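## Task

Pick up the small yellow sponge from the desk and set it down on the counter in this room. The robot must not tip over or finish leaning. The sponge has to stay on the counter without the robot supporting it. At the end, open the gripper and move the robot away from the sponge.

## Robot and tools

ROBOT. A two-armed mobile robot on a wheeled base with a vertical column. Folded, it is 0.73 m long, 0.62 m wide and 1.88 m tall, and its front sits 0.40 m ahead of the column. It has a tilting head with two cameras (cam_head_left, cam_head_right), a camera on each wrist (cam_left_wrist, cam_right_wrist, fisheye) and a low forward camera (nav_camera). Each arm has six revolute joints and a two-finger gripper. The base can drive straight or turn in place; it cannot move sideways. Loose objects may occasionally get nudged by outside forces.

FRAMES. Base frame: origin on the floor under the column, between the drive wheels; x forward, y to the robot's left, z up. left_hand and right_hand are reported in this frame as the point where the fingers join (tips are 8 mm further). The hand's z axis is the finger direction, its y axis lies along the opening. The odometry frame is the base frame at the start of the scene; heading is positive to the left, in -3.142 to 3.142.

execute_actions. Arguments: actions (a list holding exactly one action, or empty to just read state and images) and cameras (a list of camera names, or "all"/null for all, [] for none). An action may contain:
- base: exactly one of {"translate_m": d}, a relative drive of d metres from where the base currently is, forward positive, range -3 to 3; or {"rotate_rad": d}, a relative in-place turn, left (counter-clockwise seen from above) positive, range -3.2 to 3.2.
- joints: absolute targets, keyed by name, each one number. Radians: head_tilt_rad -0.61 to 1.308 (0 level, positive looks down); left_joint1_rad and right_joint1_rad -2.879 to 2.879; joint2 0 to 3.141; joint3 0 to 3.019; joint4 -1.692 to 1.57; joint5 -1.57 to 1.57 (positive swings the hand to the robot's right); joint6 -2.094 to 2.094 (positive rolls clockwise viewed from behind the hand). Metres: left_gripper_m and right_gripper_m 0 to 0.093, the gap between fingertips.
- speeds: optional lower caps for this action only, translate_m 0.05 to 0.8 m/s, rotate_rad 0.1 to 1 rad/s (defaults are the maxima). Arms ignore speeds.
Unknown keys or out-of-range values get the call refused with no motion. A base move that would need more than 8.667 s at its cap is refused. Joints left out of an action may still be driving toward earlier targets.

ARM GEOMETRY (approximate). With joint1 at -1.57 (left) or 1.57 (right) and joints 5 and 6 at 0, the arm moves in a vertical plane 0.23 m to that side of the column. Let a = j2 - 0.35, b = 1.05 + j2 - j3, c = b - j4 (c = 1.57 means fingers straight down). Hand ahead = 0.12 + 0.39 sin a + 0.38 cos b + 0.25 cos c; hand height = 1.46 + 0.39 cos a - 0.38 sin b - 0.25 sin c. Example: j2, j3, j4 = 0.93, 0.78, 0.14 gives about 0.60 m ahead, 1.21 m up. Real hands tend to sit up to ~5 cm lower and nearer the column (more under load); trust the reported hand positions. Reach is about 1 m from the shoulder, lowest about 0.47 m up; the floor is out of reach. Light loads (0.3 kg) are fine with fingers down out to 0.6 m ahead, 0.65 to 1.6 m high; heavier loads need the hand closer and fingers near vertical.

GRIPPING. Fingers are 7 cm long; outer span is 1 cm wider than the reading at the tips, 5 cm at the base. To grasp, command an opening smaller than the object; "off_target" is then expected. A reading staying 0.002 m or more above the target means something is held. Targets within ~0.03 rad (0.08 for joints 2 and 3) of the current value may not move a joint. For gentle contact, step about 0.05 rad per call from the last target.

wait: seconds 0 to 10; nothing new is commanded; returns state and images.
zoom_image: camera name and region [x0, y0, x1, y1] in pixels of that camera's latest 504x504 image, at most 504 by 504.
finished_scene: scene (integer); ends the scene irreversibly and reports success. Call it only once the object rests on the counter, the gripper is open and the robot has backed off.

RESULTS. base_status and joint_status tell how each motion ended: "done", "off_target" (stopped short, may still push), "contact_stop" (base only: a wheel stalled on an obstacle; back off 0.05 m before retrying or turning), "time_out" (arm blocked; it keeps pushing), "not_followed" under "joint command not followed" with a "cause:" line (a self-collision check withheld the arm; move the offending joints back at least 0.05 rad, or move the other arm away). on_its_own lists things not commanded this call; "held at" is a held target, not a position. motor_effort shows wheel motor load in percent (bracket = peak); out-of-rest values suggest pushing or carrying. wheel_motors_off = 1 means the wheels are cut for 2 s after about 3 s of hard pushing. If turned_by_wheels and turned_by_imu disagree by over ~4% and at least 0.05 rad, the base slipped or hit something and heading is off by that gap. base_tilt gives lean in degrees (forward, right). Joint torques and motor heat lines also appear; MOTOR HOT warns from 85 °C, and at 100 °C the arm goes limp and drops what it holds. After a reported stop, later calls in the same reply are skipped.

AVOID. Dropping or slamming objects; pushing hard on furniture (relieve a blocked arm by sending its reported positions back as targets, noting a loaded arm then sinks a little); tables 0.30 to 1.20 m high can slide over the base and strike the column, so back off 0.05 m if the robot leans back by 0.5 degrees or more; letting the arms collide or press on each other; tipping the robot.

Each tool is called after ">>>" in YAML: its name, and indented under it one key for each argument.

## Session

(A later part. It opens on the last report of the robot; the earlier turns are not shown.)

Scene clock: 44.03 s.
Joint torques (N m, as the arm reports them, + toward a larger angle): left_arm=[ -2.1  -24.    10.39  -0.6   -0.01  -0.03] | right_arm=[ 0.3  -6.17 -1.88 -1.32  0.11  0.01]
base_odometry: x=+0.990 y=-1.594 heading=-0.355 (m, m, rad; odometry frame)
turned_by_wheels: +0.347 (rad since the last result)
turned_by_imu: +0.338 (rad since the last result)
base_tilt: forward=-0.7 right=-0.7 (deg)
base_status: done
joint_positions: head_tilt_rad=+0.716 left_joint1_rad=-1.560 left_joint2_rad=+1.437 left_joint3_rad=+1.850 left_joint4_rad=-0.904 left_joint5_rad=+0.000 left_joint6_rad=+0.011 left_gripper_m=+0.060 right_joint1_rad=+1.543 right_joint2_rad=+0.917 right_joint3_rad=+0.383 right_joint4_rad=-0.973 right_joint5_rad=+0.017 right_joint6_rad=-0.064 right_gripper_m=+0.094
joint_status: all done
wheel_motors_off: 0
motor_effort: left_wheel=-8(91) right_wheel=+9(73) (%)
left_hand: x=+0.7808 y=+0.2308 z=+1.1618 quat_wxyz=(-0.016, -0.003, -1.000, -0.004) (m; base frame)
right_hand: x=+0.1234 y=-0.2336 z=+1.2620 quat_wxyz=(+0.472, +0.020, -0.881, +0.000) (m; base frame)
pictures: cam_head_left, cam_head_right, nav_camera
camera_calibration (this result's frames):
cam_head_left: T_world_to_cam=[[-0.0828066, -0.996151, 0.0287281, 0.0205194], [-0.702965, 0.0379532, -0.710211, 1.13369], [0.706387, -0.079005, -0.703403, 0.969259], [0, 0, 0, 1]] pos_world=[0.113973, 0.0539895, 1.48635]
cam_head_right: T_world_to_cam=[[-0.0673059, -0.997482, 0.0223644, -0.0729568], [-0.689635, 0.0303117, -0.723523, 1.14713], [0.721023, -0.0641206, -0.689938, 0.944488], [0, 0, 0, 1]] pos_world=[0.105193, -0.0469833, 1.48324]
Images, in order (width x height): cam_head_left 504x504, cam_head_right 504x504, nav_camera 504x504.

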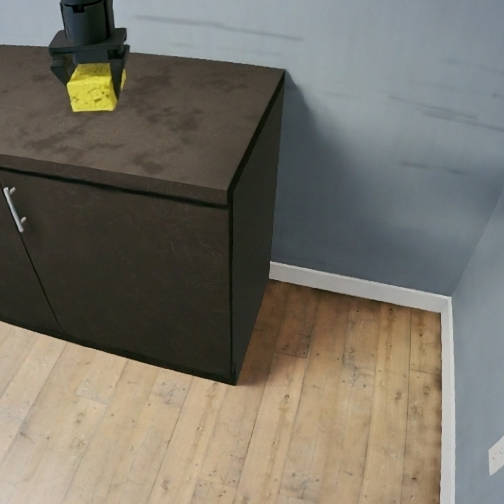

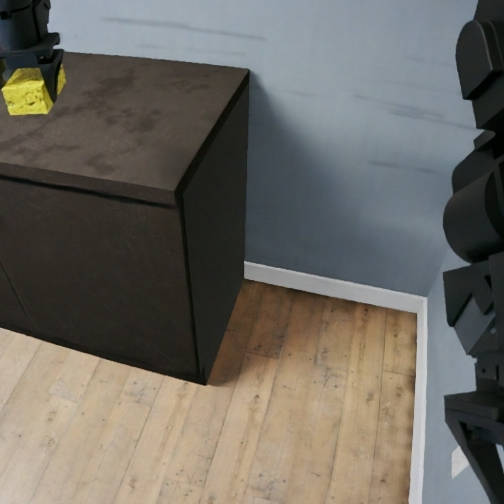

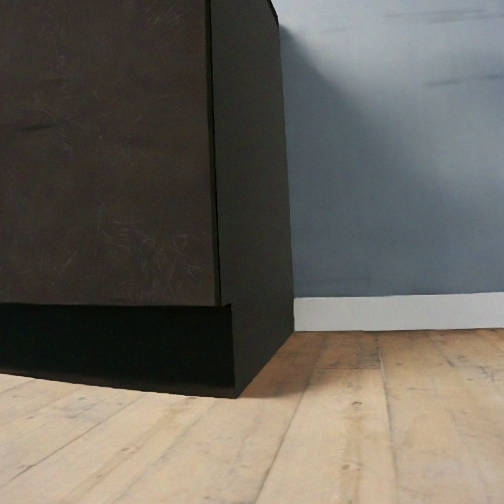

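>>> execute_actions:
  actions:
    - {"base":{"translate_m":0.3},"joints":{"left_joint2_rad":1.74,"left_joint3_rad":2.0,"left_joint4_rad":-0.76}}
  cameras: ["cam_head_left"]

>>> execute_actions:
  actions:
    - {"joints":{"left_joint2_rad":1.8,"left_joint4_rad":-0.71}}
  cameras: ["cam_head_left"]

>>> execute_actions:
  actions:
    - {"joints":{"left_joint2_rad":1.85,"left_joint3_rad":2.04}}
  cameras: ["cam_head_left","cam_head_right"]

Scene clock: 47.13 s.
Joint torques (N m, as the arm reports them, + toward a larger angle): left_arm=[ -1.78 -25.07   9.65   0.12  -0.02  -0.03] | right_arm=[ 0.37 -6.02 -2.2  -1.3   0.11  0.02]
base_odometry: x=+1.271 y=-1.698 heading=-0.353 (m, m, rad; odometry frame)
turned_by_wheels: +0.002 (rad since the last result)
turned_by_imu: +0.001 (rad since the last result)
base_tilt: forward=-0.7 right=-0.7 (deg)
base_status: done
joint_positions: head_tilt_rad=+0.716 left_joint1_rad=-1.561 left_joint2_rad=+1.736 left_joint3_rad=+1.974 left_joint4_rad=-0.766 left_joint5_rad=+0.000 left_joint6_rad=+0.011 left_gripper_m=+0.060 right_joint1_rad=+1.543 right_joint2_rad=+0.918 right_joint3_rad=+0.384 right_joint4_rad=-0.973 right_joint5_rad=+0.017 right_joint6_rad=-0.064 right_gripper_m=+0.094
joint_status: all done
wheel_motors_off: 0
motor_effort: left_wheel=+3(84) right_wheel=-2(78) (%)
left_hand: x=+0.7647 y=+0.2315 z=+1.0028 quat_wxyz=(+0.002, -0.003, -1.000, -0.004) (m; base frame)
right_hand: x=+0.1235 y=-0.2336 z=+1.2619 quat_wxyz=(+0.472, +0.020, -0.881, +0.000) (m; base frame)
pictures: cam_head_left
camera_calibration (this result's frames):
cam_head_left: T_world_to_cam=[[-0.082812, -0.996151, 0.0287127, 0.0205435], [-0.702833, 0.0379532, -0.710342, 1.13389], [0.706519, -0.079005, -0.703271, 0.96905], [0, 0, 0, 1]] pos_world=[0.113983, 0.0539895, 1.48636]
Images, in order (width x height): cam_head_left 504x504.

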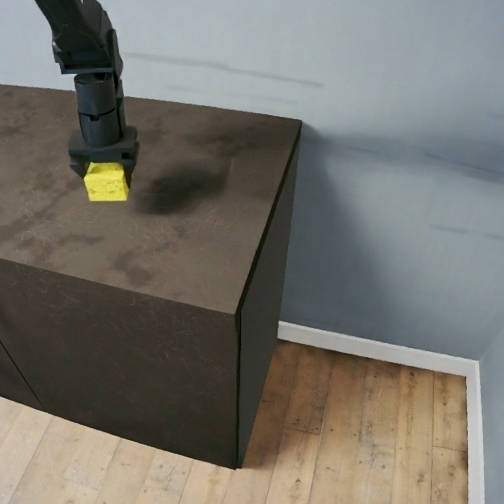

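Scene clock: 48.03 s.
Joint torques (N m, as the arm reports them, + toward a larger angle): left_arm=[ -1.68 -25.25   9.09   0.31  -0.01  -0.03] | right_arm=[ 0.35 -6.21 -1.99 -1.3   0.11  0.02]
base_odometry: x=+1.271 y=-1.698 heading=-0.353 (m, m, rad; odometry frame)
turned_by_wheels: +0.000 (rad since the last result)
turned_by_imu: +0.000 (rad since the last result)
base_tilt: forward=-0.7 right=-0.6 (deg)
base_status: not commanded
joint_positions: head_tilt_rad=+0.716 left_joint1_rad=-1.561 left_joint2_rad=+1.801 left_joint3_rad=+1.975 left_joint4_rad=-0.722 left_joint5_rad=+0.000 left_joint6_rad=+0.011 left_gripper_m=+0.060 right_joint1_rad=+1.543 right_joint2_rad=+0.918 right_joint3_rad=+0.384 right_joint4_rad=-0.973 right_joint5_rad=+0.017 right_joint6_rad=-0.064 right_gripper_m=+0.094
joint_status: all done
wheel_motors_off: 0
motor_effort: left_wheel=+3(3) right_wheel=-3(2) (%)
left_hand: x=+0.7451 y=+0.2318 z=+0.9619 quat_wxyz=(+0.012, -0.003, -1.000, -0.004) (m; base frame)
right_hand: x=+0.1235 y=-0.2336 z=+1.2619 quat_wxyz=(+0.472, +0.020, -0.881, +0.000) (m; base frame)
pictures: cam_head_left
camera_calibration (this result's frames):
cam_head_left: T_world_to_cam=[[-0.082812, -0.996151, 0.0287127, 0.0205435], [-0.702833, 0.0379532, -0.710342, 1.13389], [0.706519, -0.079005, -0.703271, 0.969049], [0, 0, 0, 1]] pos_world=[0.113983, 0.0539895, 1.48636]
Images, in order (width x height): cam_head_left 504x504.

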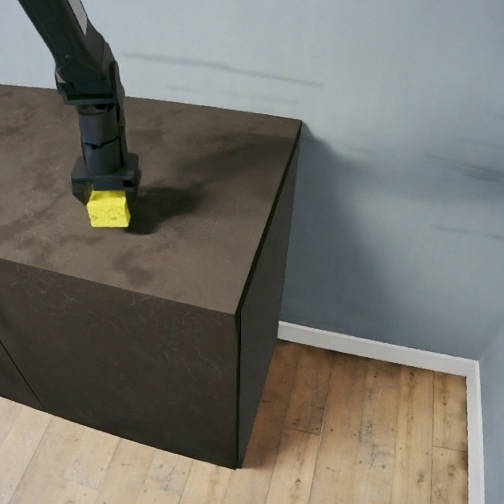

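Scene clock: 48.80 s.
Joint torques (N m, as the arm reports them, + toward a larger angle): left_arm=[ -1.73 -24.39   9.38   0.31  -0.02  -0.02] | right_arm=[ 0.36 -6.26 -1.98 -1.31  0.11  0.01]
base_odometry: x=+1.271 y=-1.698 heading=-0.353 (m, m, rad; odometry frame)
turned_by_wheels: +0.000 (rad since the last result)
turned_by_imu: +0.000 (rad since the last result)
base_tilt: forward=-0.7 right=-0.6 (deg)
base_status: not commanded
joint_positions: head_tilt_rad=+0.716 left_joint1_rad=-1.561 left_joint2_rad=+1.838 left_joint3_rad=+2.011 left_joint4_rad=-0.722 left_joint5_rad=+0.000 left_joint6_rad=+0.011 left_gripper_m=+0.060 right_joint1_rad=+1.543 right_joint2_rad=+0.918 right_joint3_rad=+0.384 right_joint4_rad=-0.973 right_joint5_rad=+0.017 right_joint6_rad=-0.064 right_gripper_m=+0.094
joint_status: all done
wheel_motors_off: 0
motor_effort: left_wheel=+3(3) right_wheel=-3(2) (%)
left_hand: x=+0.7463 y=+0.2319 z=+0.9478 quat_wxyz=(+0.013, -0.003, -1.000, -0.004) (m; base frame)
right_hand: x=+0.1235 y=-0.2336 z=+1.2619 quat_wxyz=(+0.472, +0.020, -0.881, +0.000) (m; base frame)
pictures: cam_head_left, cam_head_right
camera_calibration (this result's frames):
cam_head_left: T_world_to_cam=[[-0.082812, -0.996151, 0.0287127, 0.0205435], [-0.702833, 0.0379532, -0.710342, 1.13389], [0.706519, -0.079005, -0.703271, 0.969049], [0, 0, 0, 1]] pos_world=[0.113983, 0.0539895, 1.48636]
cam_head_right: T_world_to_cam=[[-0.0673101, -0.997482, 0.0223518, -0.0729372], [-0.6895, 0.0303117, -0.723651, 1.14732], [0.721151, -0.0641206, -0.689804, 0.944274], [0, 0, 0, 1]] pos_world=[0.105203, -0.0469833, 1.48325]
Images, in order (width x height): cam_head_left 504x504, cam_head_right 504x504.

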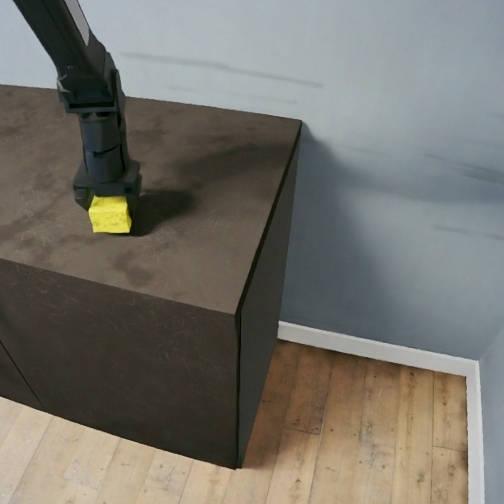

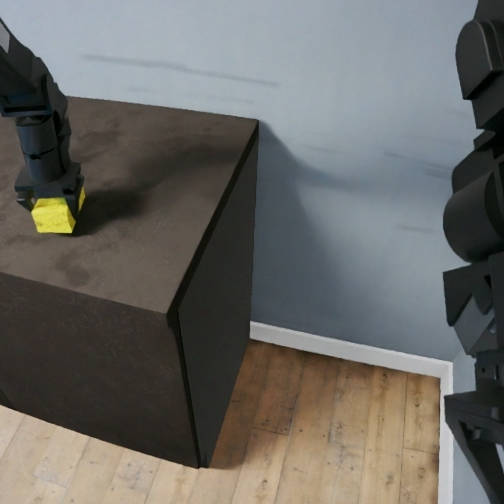

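>>> execute_actions:
  actions:
    - {"joints":{"left_joint2_rad":1.89,"left_joint3_rad":2.08}}
  cameras: []

>>> execute_actions:
  actions:
    - {"joints":{"left_gripper_m":0.093}}
  cameras: []

>>> execute_actions:
  actions:
    - {"joints":{"left_joint2_rad":1.5,"left_joint3_rad":1.9,"left_joint4_rad":-0.9}}
  cameras: []

>>> execute_actions:
  actions:
    - {"base":{"translate_m":-0.2},"joints":{"left_joint2_rad":0.8,"left_joint3_rad":0.6,"left_joint4_rad":-0.3}}
  cameras: ["cam_head_left"]

Scene clock: 50.53 s.
Joint torques (N m, as the arm reports them, + toward a larger angle): left_arm=[ -1.45 -24.35   9.45   0.25  -0.03  -0.02] | right_arm=[ 0.38 -6.31 -2.02 -1.3   0.11  0.02]
base_odometry: x=+1.271 y=-1.698 heading=-0.353 (m, m, rad; odometry frame)
turned_by_wheels: +0.000 (rad since the last result)
turned_by_imu: -0.001 (rad since the last result)
base_tilt: forward=-0.8 right=-0.6 (deg)
base_status: not commanded
joint_positions: head_tilt_rad=+0.716 left_joint1_rad=-1.561 left_joint2_rad=+1.879 left_joint3_rad=+2.050 left_joint4_rad=-0.722 left_joint5_rad=+0.000 left_joint6_rad=+0.011 left_gripper_m=+0.060 right_joint1_rad=+1.543 right_joint2_rad=+0.918 right_joint3_rad=+0.384 right_joint4_rad=-0.973 right_joint5_rad=+0.017 right_joint6_rad=-0.064 right_gripper_m=+0.094
joint_status: all done
wheel_motors_off: 0
motor_effort: left_wheel=+3(3) right_wheel=-3(3) (%)
left_hand: x=+0.7458 y=+0.2320 z=+0.9314 quat_wxyz=(+0.014, -0.003, -1.000, -0.004) (m; base frame)
right_hand: x=+0.1235 y=-0.2336 z=+1.2619 quat_wxyz=(+0.472, +0.020, -0.881, +0.000) (m; base frame)
pictures: none
No camera images: the call's "cameras" was empty. Leave "cameras" out to get every camera's image.

Scene clock: 51.17 s.
Joint torques (N m, as the arm reports them, + toward a larger angle): left_arm=[ -1.7  -24.63   9.39   0.23   0.    -0.02] | right_arm=[ 0.31 -6.24 -2.04 -1.3   0.11  0.02]
base_odometry: x=+1.271 y=-1.698 heading=-0.353 (m, m, rad; odometry frame)
turned_by_wheels: +0.000 (rad since the last result)
turned_by_imu: +0.000 (rad since the last result)
base_tilt: forward=-0.8 right=-0.7 (deg)
base_status: not commanded
joint_positions: head_tilt_rad=+0.716 left_joint1_rad=-1.561 left_joint2_rad=+1.879 left_joint3_rad=+2.050 left_joint4_rad=-0.722 left_joint5_rad=+0.000 left_joint6_rad=+0.011 left_gripper_m=+0.093 right_joint1_rad=+1.543 right_joint2_rad=+0.918 right_joint3_rad=+0.384 right_joint4_rad=-0.973 right_joint5_rad=+0.017 right_joint6_rad=-0.064 right_gripper_m=+0.094
joint_status: all done
wheel_motors_off: 0
motor_effort: left_wheel=+3(3) right_wheel=-3(3) (%)
left_hand: x=+0.7458 y=+0.2320 z=+0.9314 quat_wxyz=(+0.014, -0.003, -1.000, -0.004) (m; base frame)
right_hand: x=+0.1235 y=-0.2336 z=+1.2619 quat_wxyz=(+0.472, +0.020, -0.881, +0.000) (m; base frame)
pictures: none
No camera images: the call's "cameras" was empty. Leave "cameras" out to get every camera's image.

Scene clock: 52.87 s.
Joint torques (N m, as the arm reports them, + toward a larger angle): left_arm=[ -1.96 -26.33   8.65  -0.31  -0.02  -0.04] | right_arm=[ 0.35 -6.18 -2.01 -1.29  0.11  0.01]
base_odometry: x=+1.271 y=-1.698 heading=-0.353 (m, m, rad; odometry frame)
turned_by_wheels: +0.000 (rad since the last result)
turned_by_imu: -0.001 (rad since the last result)
base_tilt: forward=-0.8 right=-0.6 (deg)
base_status: not commanded
joint_positions: head_tilt_rad=+0.716 left_joint1_rad=-1.561 left_joint2_rad=+1.502 left_joint3_rad=+1.898 left_joint4_rad=-0.896 left_joint5_rad=+0.000 left_joint6_rad=+0.011 left_gripper_m=+0.093 right_joint1_rad=+1.543 right_joint2_rad=+0.918 right_joint3_rad=+0.384 right_joint4_rad=-0.973 right_joint5_rad=+0.017 right_joint6_rad=-0.064 right_gripper_m=+0.094
joint_status: all done
wheel_motors_off: 0
motor_effort: left_wheel=+3(4) right_wheel=-3(4) (%)
left_hand: x=+0.7858 y=+0.2306 z=+1.1340 quat_wxyz=(-0.012, -0.003, -1.000, -0.004) (m; base frame)
right_hand: x=+0.1235 y=-0.2336 z=+1.2619 quat_wxyz=(+0.472, +0.020, -0.881, +0.000) (m; base frame)
pictures: none
No camera images: the call's "cameras" was empty. Leave "cameras" out to get every camera's image.

Scene clock: 54.57 s.
Joint torques (N m, as the arm reports them, + toward a larger angle): left_arm=[ -2.05 -12.06   4.89   0.17  -0.03  -0.01] | right_arm=[ 0.34 -5.99 -1.68 -1.31  0.11  0.01]
base_odometry: x=+1.084 y=-1.629 heading=-0.356 (m, m, rad; odometry frame)
turned_by_wheels: -0.003 (rad since the last result)
turned_by_imu: -0.004 (rad since the last result)
base_tilt: forward=-0.8 right=-0.7 (deg)
base_status: done
joint_positions: head_tilt_rad=+0.716 left_joint1_rad=-1.561 left_joint2_rad=+0.811 left_joint3_rad=+0.585 left_joint4_rad=-0.309 left_joint5_rad=+0.000 left_joint6_rad=+0.011 left_gripper_m=+0.093 right_joint1_rad=+1.543 right_joint2_rad=+0.917 right_joint3_rad=+0.379 right_joint4_rad=-0.973 right_joint5_rad=+0.017 right_joint6_rad=-0.064 right_gripper_m=+0.094
joint_status: all done
wheel_motors_off: 0
motor_effort: left_wheel=+0(66) right_wheel=+0(91) (%)
left_hand: x=+0.4055 y=+0.2283 z=+1.1891 quat_wxyz=(+0.006, -0.003, -1.000, -0.004) (m; base frame)
right_hand: x=+0.1212 y=-0.2336 z=+1.2629 quat_wxyz=(+0.474, +0.020, -0.880, +0.000) (m; base frame)
pictures: cam_head_left
camera_calibration (this result's frames):
cam_head_left: T_world_to_cam=[[-0.082812, -0.996151, 0.0287126, 0.0205435], [-0.702832, 0.0379532, -0.710342, 1.13389], [0.706519, -0.079005, -0.703271, 0.969049], [0, 0, 0, 1]] pos_world=[0.113983, 0.0539895, 1.48636]
Images, in order (width x height): cam_head_left 504x504.

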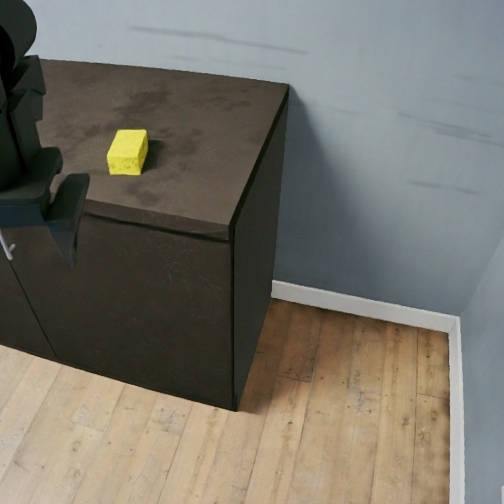

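>>> finished_scene:
  scene: 2

The scene is finished: the task was done.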